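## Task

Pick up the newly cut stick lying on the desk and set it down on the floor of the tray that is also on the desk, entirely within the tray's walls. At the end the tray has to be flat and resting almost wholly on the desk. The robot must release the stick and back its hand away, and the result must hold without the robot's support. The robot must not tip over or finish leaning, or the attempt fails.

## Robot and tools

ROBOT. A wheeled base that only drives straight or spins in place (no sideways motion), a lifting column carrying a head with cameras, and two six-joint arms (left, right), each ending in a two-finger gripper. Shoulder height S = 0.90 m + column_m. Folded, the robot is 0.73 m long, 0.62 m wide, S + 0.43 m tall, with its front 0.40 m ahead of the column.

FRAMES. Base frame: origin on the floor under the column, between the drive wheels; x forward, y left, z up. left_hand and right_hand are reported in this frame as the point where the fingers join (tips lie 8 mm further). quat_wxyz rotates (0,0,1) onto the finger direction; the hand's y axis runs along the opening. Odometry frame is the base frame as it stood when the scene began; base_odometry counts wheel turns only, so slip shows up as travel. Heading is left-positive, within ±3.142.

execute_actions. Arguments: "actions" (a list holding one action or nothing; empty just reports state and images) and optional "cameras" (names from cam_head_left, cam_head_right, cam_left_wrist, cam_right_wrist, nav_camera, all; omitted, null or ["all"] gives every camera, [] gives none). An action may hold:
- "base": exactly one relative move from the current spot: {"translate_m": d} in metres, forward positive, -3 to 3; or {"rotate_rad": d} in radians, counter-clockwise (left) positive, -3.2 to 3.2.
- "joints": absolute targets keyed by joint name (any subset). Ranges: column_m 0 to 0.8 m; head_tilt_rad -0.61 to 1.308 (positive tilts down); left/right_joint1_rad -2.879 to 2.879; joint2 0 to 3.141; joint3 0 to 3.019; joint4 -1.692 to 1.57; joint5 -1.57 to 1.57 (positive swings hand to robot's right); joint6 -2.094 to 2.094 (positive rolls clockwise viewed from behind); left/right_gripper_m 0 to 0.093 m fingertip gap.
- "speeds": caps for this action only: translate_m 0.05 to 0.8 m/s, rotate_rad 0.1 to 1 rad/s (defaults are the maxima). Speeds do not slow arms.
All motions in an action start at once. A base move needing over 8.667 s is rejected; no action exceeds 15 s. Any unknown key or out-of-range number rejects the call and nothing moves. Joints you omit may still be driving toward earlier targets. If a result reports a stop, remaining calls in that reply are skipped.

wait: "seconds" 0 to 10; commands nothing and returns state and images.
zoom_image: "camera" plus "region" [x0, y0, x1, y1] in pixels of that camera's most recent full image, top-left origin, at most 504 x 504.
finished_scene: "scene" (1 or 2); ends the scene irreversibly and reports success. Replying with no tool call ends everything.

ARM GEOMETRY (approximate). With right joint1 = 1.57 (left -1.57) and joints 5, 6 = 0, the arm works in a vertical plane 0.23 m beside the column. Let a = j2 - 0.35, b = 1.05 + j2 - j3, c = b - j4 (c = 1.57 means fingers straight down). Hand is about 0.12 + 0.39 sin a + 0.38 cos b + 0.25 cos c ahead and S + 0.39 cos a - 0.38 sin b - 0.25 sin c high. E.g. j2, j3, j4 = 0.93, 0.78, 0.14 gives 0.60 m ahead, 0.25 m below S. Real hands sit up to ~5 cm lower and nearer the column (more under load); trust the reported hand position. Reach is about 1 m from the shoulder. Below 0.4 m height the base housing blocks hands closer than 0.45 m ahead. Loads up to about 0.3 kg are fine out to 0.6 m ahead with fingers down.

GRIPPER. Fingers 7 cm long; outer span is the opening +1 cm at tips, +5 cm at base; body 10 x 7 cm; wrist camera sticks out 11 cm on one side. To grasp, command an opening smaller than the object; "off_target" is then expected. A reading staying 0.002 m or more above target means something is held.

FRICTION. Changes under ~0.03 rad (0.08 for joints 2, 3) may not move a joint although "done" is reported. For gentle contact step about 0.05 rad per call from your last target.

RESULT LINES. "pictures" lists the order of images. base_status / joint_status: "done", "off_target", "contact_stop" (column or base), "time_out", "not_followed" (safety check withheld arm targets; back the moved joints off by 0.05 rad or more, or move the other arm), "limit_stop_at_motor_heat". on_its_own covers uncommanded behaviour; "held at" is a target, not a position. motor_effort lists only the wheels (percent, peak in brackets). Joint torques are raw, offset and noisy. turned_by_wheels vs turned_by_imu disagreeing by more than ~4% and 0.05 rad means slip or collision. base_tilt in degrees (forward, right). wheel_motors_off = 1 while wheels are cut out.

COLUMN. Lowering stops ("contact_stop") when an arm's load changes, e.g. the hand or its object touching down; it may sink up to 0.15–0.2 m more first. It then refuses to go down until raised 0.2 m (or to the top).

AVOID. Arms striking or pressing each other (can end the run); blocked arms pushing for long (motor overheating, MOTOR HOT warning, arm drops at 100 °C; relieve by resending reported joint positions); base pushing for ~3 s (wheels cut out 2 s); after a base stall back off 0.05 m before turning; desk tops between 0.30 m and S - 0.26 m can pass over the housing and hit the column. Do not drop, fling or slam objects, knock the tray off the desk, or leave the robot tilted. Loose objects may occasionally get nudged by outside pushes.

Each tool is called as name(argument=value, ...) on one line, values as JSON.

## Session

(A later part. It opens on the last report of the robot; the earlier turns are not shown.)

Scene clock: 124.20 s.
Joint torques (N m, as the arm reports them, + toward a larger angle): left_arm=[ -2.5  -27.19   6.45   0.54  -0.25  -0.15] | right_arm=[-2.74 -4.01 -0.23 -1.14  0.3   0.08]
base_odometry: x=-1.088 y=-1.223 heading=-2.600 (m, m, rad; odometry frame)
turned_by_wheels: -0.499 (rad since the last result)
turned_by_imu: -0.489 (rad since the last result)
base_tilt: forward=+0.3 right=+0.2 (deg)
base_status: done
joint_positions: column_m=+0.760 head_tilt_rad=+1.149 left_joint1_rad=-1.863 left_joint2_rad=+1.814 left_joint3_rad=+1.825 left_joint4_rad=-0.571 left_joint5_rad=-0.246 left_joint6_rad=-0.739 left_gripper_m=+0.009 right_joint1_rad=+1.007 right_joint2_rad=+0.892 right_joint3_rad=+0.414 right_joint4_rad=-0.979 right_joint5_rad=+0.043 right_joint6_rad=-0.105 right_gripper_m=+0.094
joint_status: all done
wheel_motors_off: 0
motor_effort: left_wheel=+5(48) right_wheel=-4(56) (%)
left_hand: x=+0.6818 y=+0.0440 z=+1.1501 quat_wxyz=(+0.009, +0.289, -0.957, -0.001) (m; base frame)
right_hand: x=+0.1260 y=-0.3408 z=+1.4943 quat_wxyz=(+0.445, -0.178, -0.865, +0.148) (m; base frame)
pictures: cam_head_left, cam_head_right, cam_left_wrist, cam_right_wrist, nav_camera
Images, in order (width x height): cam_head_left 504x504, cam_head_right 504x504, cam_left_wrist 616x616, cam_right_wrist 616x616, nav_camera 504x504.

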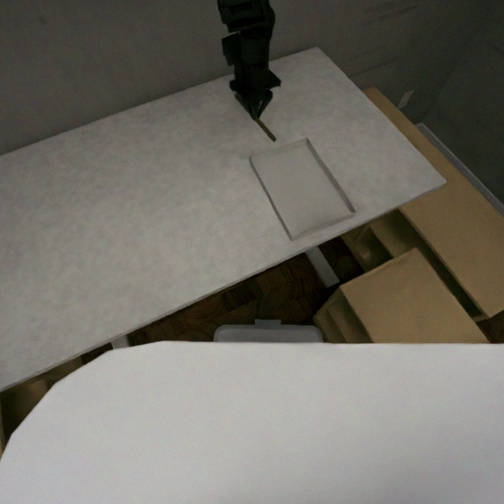

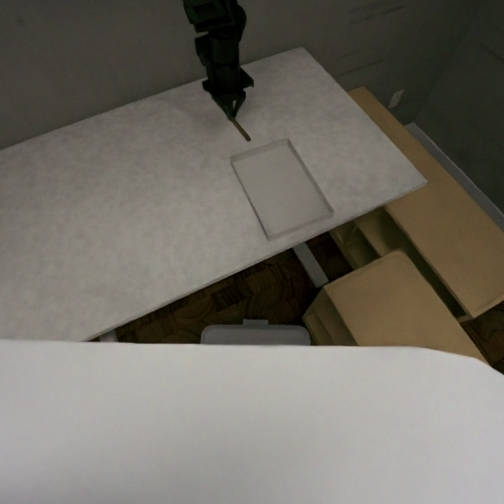

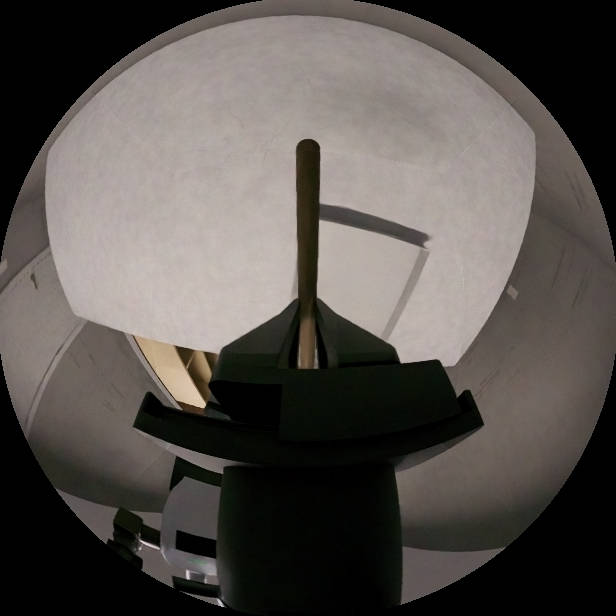

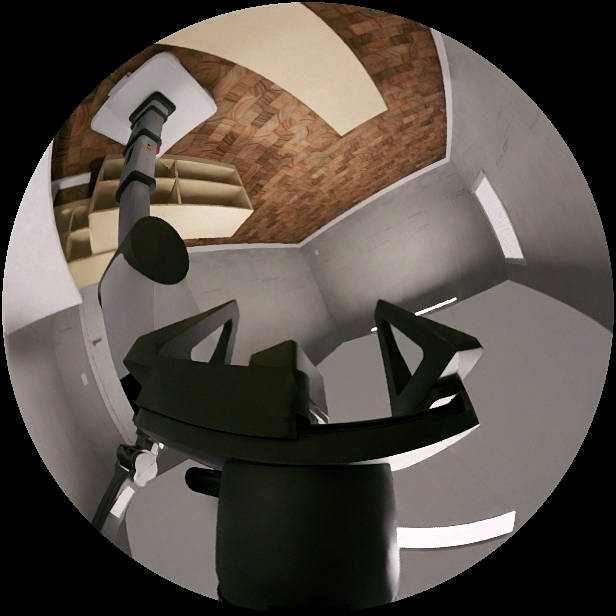

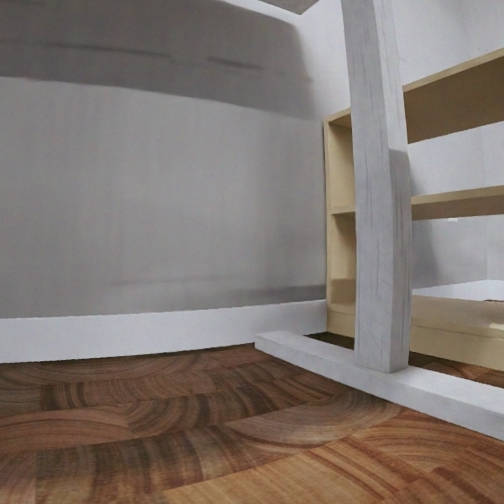

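execute_actions(actions=[{"joints":{"left_joint1_rad":-2.03,"left_joint2_rad":2.0,"left_joint3_rad":1.93,"left_joint4_rad":-0.48,"left_joint5_rad":-0.39,"left_joint6_rad":-0.68,"head_tilt_rad":1.0}}], cameras=["cam_head_left","cam_head_right","cam_left_wrist"])

Scene clock: 129.90 s.
Joint torques (N m, as the arm reports them, + toward a larger angle): left_arm=[ -6.13 -25.03   5.08   0.5   -0.18   0.13] | right_arm=[-2.74 -3.79 -0.38 -0.76  0.29  0.17]
base_odometry: x=-1.088 y=-1.223 heading=-2.600 (m, m, rad; odometry frame)
turned_by_wheels: +0.000 (rad since the last result)
turned_by_imu: -0.002 (rad since the last result)
base_tilt: forward=+0.3 right=+0.0 (deg)
base_status: not commanded
joint_positions: column_m=+0.760 head_tilt_rad=+1.014 left_joint1_rad=-2.045 left_joint2_rad=+2.013 left_joint3_rad=+1.912 left_joint4_rad=-0.481 left_joint5_rad=-0.387 left_joint6_rad=-0.690 left_gripper_m=+0.009 right_joint1_rad=+1.007 right_joint2_rad=+0.892 right_joint3_rad=+0.414 right_joint4_rad=-0.979 right_joint5_rad=+0.043 right_joint6_rad=-0.105 right_gripper_m=+0.094
joint_status: all done
wheel_motors_off: 0
motor_effort: left_wheel=+7(11) right_wheel=-6(11) (%)
left_hand: x=+0.6197 y=-0.0924 z=+1.0973 quat_wxyz=(+0.007, +0.217, -0.976, +0.008) (m; base frame)
right_hand: x=+0.1260 y=-0.3408 z=+1.4943 quat_wxyz=(+0.445, -0.178, -0.865, +0.148) (m; base frame)
pictures: cam_head_left, cam_head_right, cam_left_wrist
Images, in order (width x height): cam_head_left 504x504, cam_head_right 504x504, cam_left_wrist 616x616.

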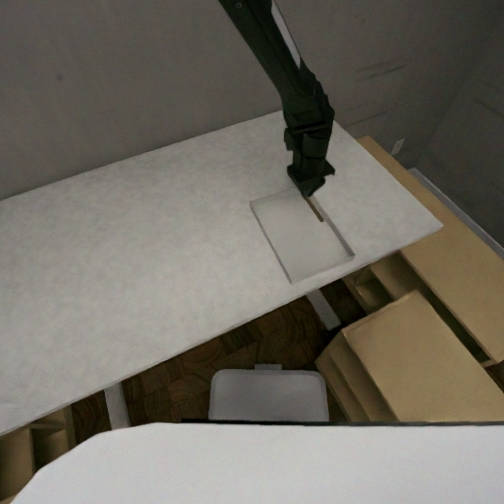

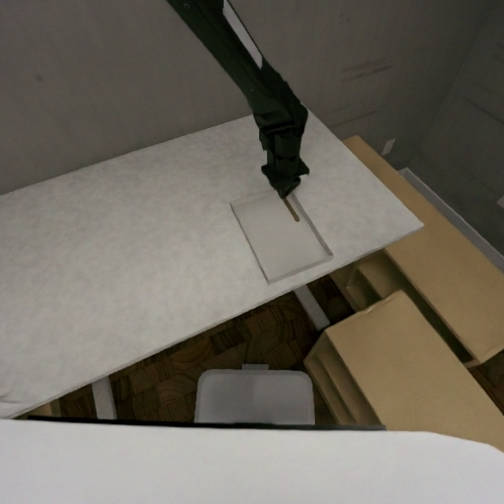

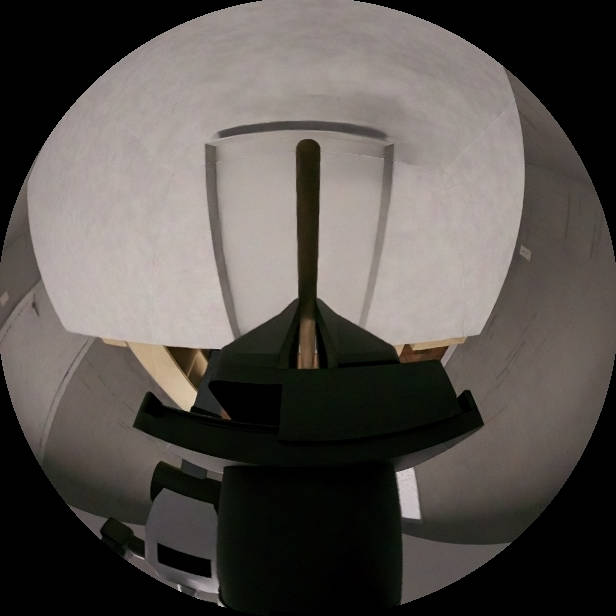

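execute_actions(actions=[{"joints":{"column_m":0.65}}], cameras=["cam_head_left","cam_left_wrist"])

zoom_image(camera="cam_head_left", region=[230,130,390,270])

Scene clock: 135.50 s.
Joint torques (N m, as the arm reports them, + toward a larger angle): left_arm=[ -6.15 -25.34   5.16   0.5   -0.17   0.12] | right_arm=[-3.22 -4.73 -0.48 -0.92  0.31  0.18]
base_odometry: x=-1.088 y=-1.223 heading=-2.600 (m, m, rad; odometry frame)
turned_by_wheels: +0.000 (rad since the last result)
turned_by_imu: -0.002 (rad since the last result)
base_tilt: forward=+0.3 right=+0.0 (deg)
base_status: not commanded
joint_positions: column_m=+0.650 head_tilt_rad=+1.013 left_joint1_rad=-2.045 left_joint2_rad=+2.012 left_joint3_rad=+1.912 left_joint4_rad=-0.481 left_joint5_rad=-0.387 left_joint6_rad=-0.690 left_gripper_m=+0.009 right_joint1_rad=+1.007 right_joint2_rad=+0.892 right_joint3_rad=+0.414 right_joint4_rad=-0.979 right_joint5_rad=+0.043 right_joint6_rad=-0.105 right_gripper_m=+0.094
joint_status: all done
wheel_motors_off: 0
motor_effort: left_wheel=+8(8) right_wheel=-8(8) (%)
left_hand: x=+0.6202 y=-0.0924 z=+0.9878 quat_wxyz=(+0.006, +0.217, -0.976, +0.008) (m; base frame)
right_hand: x=+0.1260 y=-0.3408 z=+1.3844 quat_wxyz=(+0.445, -0.178, -0.865, +0.148) (m; base frame)
pictures: cam_head_left, cam_left_wrist
Images, in order (width x height): cam_head_left 504x504, cam_left_wrist 616x616.

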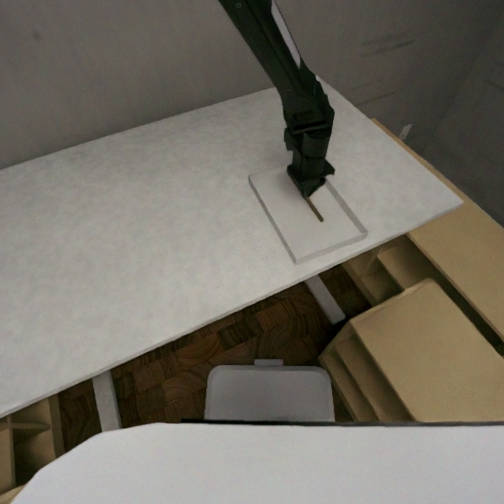

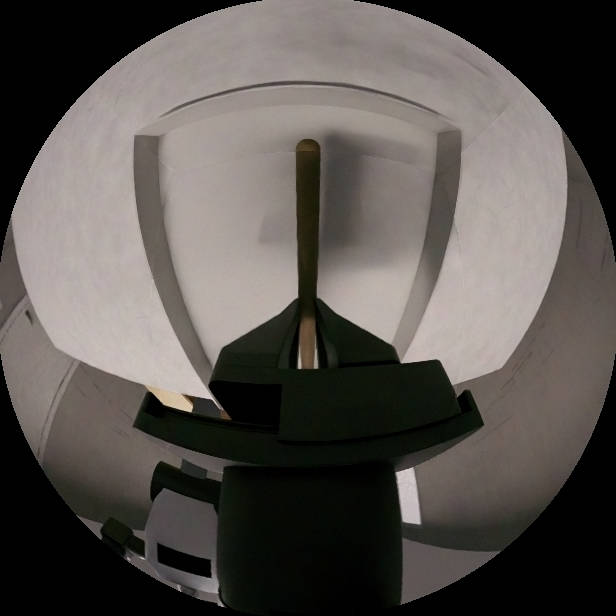

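Region (230, 130, 390, 270) of cam_head_left's 504x504 image, scaled by 3.150, with more detail than that image has; it fills the top 441 rows of this view, and the rest is white.

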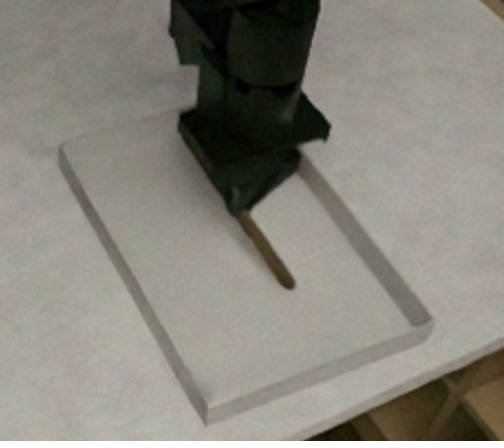

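execute_actions(actions=[{"joints":{"column_m":0.632}}], cameras=["cam_left_wrist"])

Scene clock: 138.73 s.
Joint torques (N m, as the arm reports them, + toward a larger angle): left_arm=[ -6.21 -24.99   5.17   0.49  -0.2    0.13] | right_arm=[-3.11 -4.44 -0.17 -0.8   0.29  0.17]
base_odometry: x=-1.088 y=-1.223 heading=-2.600 (m, m, rad; odometry frame)
turned_by_wheels: +0.000 (rad since the last result)
turned_by_imu: -0.001 (rad since the last result)
base_tilt: forward=+0.3 right=+0.0 (deg)
base_status: not commanded
joint_positions: column_m=+0.632 head_tilt_rad=+1.013 left_joint1_rad=-2.045 left_joint2_rad=+2.011 left_joint3_rad=+1.912 left_joint4_rad=-0.481 left_joint5_rad=-0.387 left_joint6_rad=-0.690 left_gripper_m=+0.009 right_joint1_rad=+1.007 right_joint2_rad=+0.892 right_joint3_rad=+0.414 right_joint4_rad=-0.979 right_joint5_rad=+0.043 right_joint6_rad=-0.105 right_gripper_m=+0.094
joint_status: all done
wheel_motors_off: 0
motor_effort: left_wheel=+8(8) right_wheel=-8(8) (%)
left_hand: x=+0.6204 y=-0.0924 z=+0.9700 quat_wxyz=(+0.006, +0.217, -0.976, +0.008) (m; base frame)
right_hand: x=+0.1260 y=-0.3408 z=+1.3664 quat_wxyz=(+0.445, -0.178, -0.865, +0.148) (m; base frame)
pictures: cam_left_wrist
Images, in order (width x height): cam_left_wrist 616x616.

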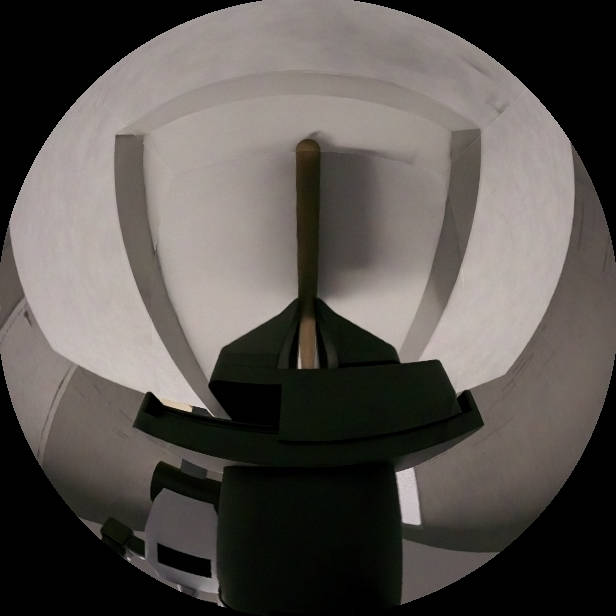

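execute_actions(actions=[{"joints":{"column_m":0.625}}], cameras=[])

execute_actions(actions=[{"joints":{"left_gripper_m":0.05}}], cameras=["cam_left_wrist"])

Scene clock: 143.13 s.
Joint torques (N m, as the arm reports them, + toward a larger angle): left_arm=[ -6.08 -24.01   5.13   0.54  -0.15   0.13] | right_arm=[-2.94 -4.15 -0.43 -0.69  0.36  0.27]
base_odometry: x=-1.088 y=-1.223 heading=-2.600 (m, m, rad; odometry frame)
turned_by_wheels: +0.000 (rad since the last result)
turned_by_imu: -0.002 (rad since the last result)
base_tilt: forward=+0.3 right=+0.1 (deg)
base_status: not commanded
joint_positions: column_m=+0.625 head_tilt_rad=+1.013 left_joint1_rad=-2.045 left_joint2_rad=+2.003 left_joint3_rad=+1.912 left_joint4_rad=-0.481 left_joint5_rad=-0.387 left_joint6_rad=-0.690 left_gripper_m=+0.009 right_joint1_rad=+1.007 right_joint2_rad=+0.892 right_joint3_rad=+0.414 right_joint4_rad=-0.979 right_joint5_rad=+0.043 right_joint6_rad=-0.105 right_gripper_m=+0.094
joint_status: all done
wheel_motors_off: 0
motor_effort: left_wheel=+9(9) right_wheel=-8(9) (%)
left_hand: x=+0.6253 y=-0.0917 z=+0.9671 quat_wxyz=(+0.003, +0.218, -0.976, +0.009) (m; base frame)
right_hand: x=+0.1260 y=-0.3408 z=+1.3594 quat_wxyz=(+0.445, -0.178, -0.865, +0.148) (m; base frame)
pictures: none
No camera images: the call's "cameras" was empty. Leave "cameras" out to get every camera's image.

Scene clock: 143.73 s.
Joint torques (N m, as the arm reports them, + toward a larger angle): left_arm=[ -6.01 -24.33   5.25   0.43  -0.17   0.12] | right_arm=[-3.7  -4.82 -0.41 -1.    0.26  0.13]
base_odometry: x=-1.088 y=-1.223 heading=-2.600 (m, m, rad; odometry frame)
turned_by_wheels: +0.000 (rad since the last result)
turned_by_imu: +0.000 (rad since the last result)
base_tilt: forward=+0.3 right=-0.1 (deg)
base_status: not commanded
joint_positions: column_m=+0.625 head_tilt_rad=+1.013 left_joint1_rad=-2.045 left_joint2_rad=+2.003 left_joint3_rad=+1.912 left_joint4_rad=-0.481 left_joint5_rad=-0.387 left_joint6_rad=-0.690 left_gripper_m=+0.050 right_joint1_rad=+1.007 right_joint2_rad=+0.892 right_joint3_rad=+0.414 right_joint4_rad=-0.979 right_joint5_rad=+0.043 right_joint6_rad=-0.105 right_gripper_m=+0.094
joint_status: all done
wheel_motors_off: 0
motor_effort: left_wheel=+9(9) right_wheel=-8(8) (%)
left_hand: x=+0.6253 y=-0.0917 z=+0.9671 quat_wxyz=(+0.003, +0.218, -0.976, +0.009) (m; base frame)
right_hand: x=+0.1260 y=-0.3408 z=+1.3594 quat_wxyz=(+0.445, -0.178, -0.865, +0.148) (m; base frame)
pictures: cam_left_wrist
Images, in order (width x height): cam_left_wrist 616x616.

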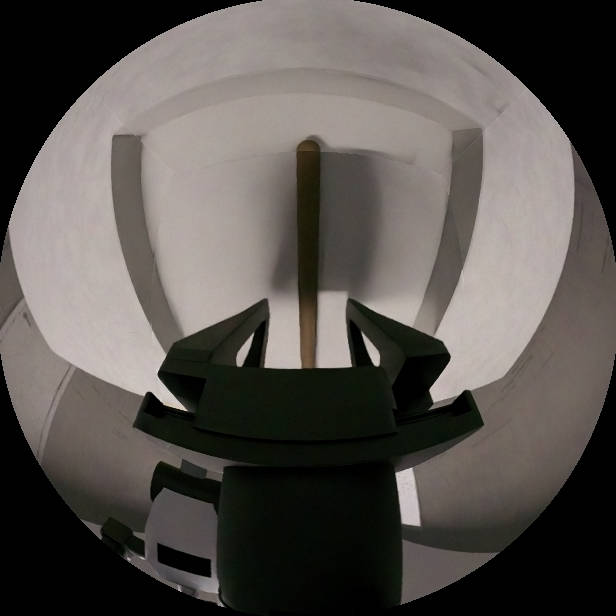

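execute_actions(actions=[{"joints":{"column_m":0.7}}], cameras=[])

execute_actions(actions=[{"base":{"rotate_rad":0.47},"speeds":{"rotate_rad":0.5},"joints":{"column_m":0.76,"left_joint1_rad":-1.8,"left_joint2_rad":1.3,"left_joint3_rad":1.4,"left_joint5_rad":0}}], cameras=[])

execute_actions(actions=[{"base":{"translate_m":-0.4},"joints":{"left_joint1_rad":-1.57,"left_joint2_rad":0.9,"left_joint3_rad":0.45,"left_joint4_rad":-0.95,"left_joint6_rad":0}}], cameras=["cam_head_left"])

Scene clock: 152.57 s.
Joint torques (N m, as the arm reports them, + toward a larger angle): left_arm=[ -6.09 -24.49   5.19   0.57  -0.17   0.11] | right_arm=[-3.04 -4.99 -0.68 -0.98  0.31  0.19]
base_odometry: x=-1.088 y=-1.223 heading=-2.600 (m, m, rad; odometry frame)
turned_by_wheels: +0.000 (rad since the last result)
turned_by_imu: -0.002 (rad since the last result)
base_tilt: forward=+0.4 right=+0.0 (deg)
base_status: not commanded
joint_positions: column_m=+0.700 head_tilt_rad=+1.013 left_joint1_rad=-2.045 left_joint2_rad=+2.003 left_joint3_rad=+1.912 left_joint4_rad=-0.481 left_joint5_rad=-0.387 left_joint6_rad=-0.690 left_gripper_m=+0.050 right_joint1_rad=+1.007 right_joint2_rad=+0.892 right_joint3_rad=+0.414 right_joint4_rad=-0.979 right_joint5_rad=+0.043 right_joint6_rad=-0.105 right_gripper_m=+0.094
joint_status: all done
wheel_motors_off: 0
motor_effort: left_wheel=+9(9) right_wheel=-8(8) (%)
left_hand: x=+0.6253 y=-0.0917 z=+1.0420 quat_wxyz=(+0.003, +0.218, -0.976, +0.009) (m; base frame)
right_hand: x=+0.1260 y=-0.3408 z=+1.4343 quat_wxyz=(+0.445, -0.178, -0.865, +0.148) (m; base frame)
pictures: none
No camera images: the call's "cameras" was empty. Leave "cameras" out to get every camera's image.

Scene clock: 154.47 s.
Joint torques (N m, as the arm reports them, + toward a larger angle): left_arm=[ -1.   -22.42   5.8    0.84   0.16   0.16] | right_arm=[-1.62 -4.67 -0.34 -1.15  0.31  0.17]
base_odometry: x=-1.088 y=-1.222 heading=-2.132 (m, m, rad; odometry frame)
turned_by_wheels: +0.468 (rad since the last result)
turned_by_imu: +0.458 (rad since the last result)
base_tilt: forward=+0.5 right=+0.1 (deg)
base_status: done
joint_positions: column_m=+0.760 head_tilt_rad=+1.013 left_joint1_rad=-1.798 left_joint2_rad=+1.290 left_joint3_rad=+1.396 left_joint4_rad=-0.481 left_joint5_rad=-0.004 left_joint6_rad=-0.690 left_gripper_m=+0.050 right_joint1_rad=+1.007 right_joint2_rad=+0.892 right_joint3_rad=+0.414 right_joint4_rad=-0.979 right_joint5_rad=+0.043 right_joint6_rad=-0.105 right_gripper_m=+0.094
joint_status: all done
wheel_motors_off: 0
motor_effort: left_wheel=-1(31) right_wheel=+0(45) (%)
left_hand: x=+0.6894 y=+0.0920 z=+1.3491 quat_wxyz=(-0.036, +0.289, -0.949, +0.120) (m; base frame)
right_hand: x=+0.1260 y=-0.3408 z=+1.4943 quat_wxyz=(+0.445, -0.178, -0.865, +0.148) (m; base frame)
pictures: none
No camera images: the call's "cameras" was empty. Leave "cameras" out to get every camera's image.

Scene clock: 156.93 s.
Joint torques (N m, as the arm reports them, + toward a larger angle): left_arm=[ 0.3  -9.77 -0.09 -1.33  0.01  0.14] | right_arm=[-2.92 -4.56  0.07 -1.04  0.33  0.19]
base_odometry: x=-0.875 y=-0.884 heading=-2.134 (m, m, rad; odometry frame)
turned_by_wheels: -0.002 (rad since the last result)
turned_by_imu: -0.003 (rad since the last result)
base_tilt: forward=+0.4 right=+0.1 (deg)
base_status: done
joint_positions: column_m=+0.760 head_tilt_rad=+1.013 left_joint1_rad=-1.557 left_joint2_rad=+0.903 left_joint3_rad=+0.447 left_joint4_rad=-0.940 left_joint5_rad=-0.001 left_joint6_rad=-0.012 left_gripper_m=+0.050 right_joint1_rad=+1.007 right_joint2_rad=+0.892 right_joint3_rad=+0.409 right_joint4_rad=-0.979 right_joint5_rad=+0.043 right_joint6_rad=-0.105 right_gripper_m=+0.094
joint_status: all done
wheel_motors_off: 0
motor_effort: left_wheel=-2(68) right_wheel=+1(58) (%)
left_hand: x=+0.1644 y=+0.2280 z=+1.4499 quat_wxyz=(+0.423, +0.011, -0.906, -0.007) (m; base frame)
right_hand: x=+0.1234 y=-0.3396 z=+1.4949 quat_wxyz=(+0.447, -0.179, -0.864, +0.147) (m; base frame)
pictures: cam_head_left
Images, in order (width x height): cam_head_left 504x504.

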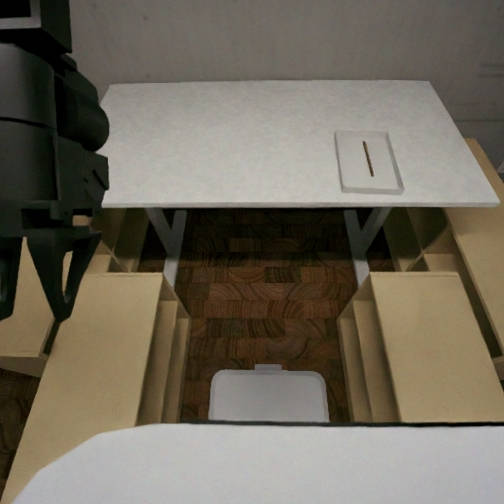

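finished_scene(scene=1)

The scene is finished: the task was done.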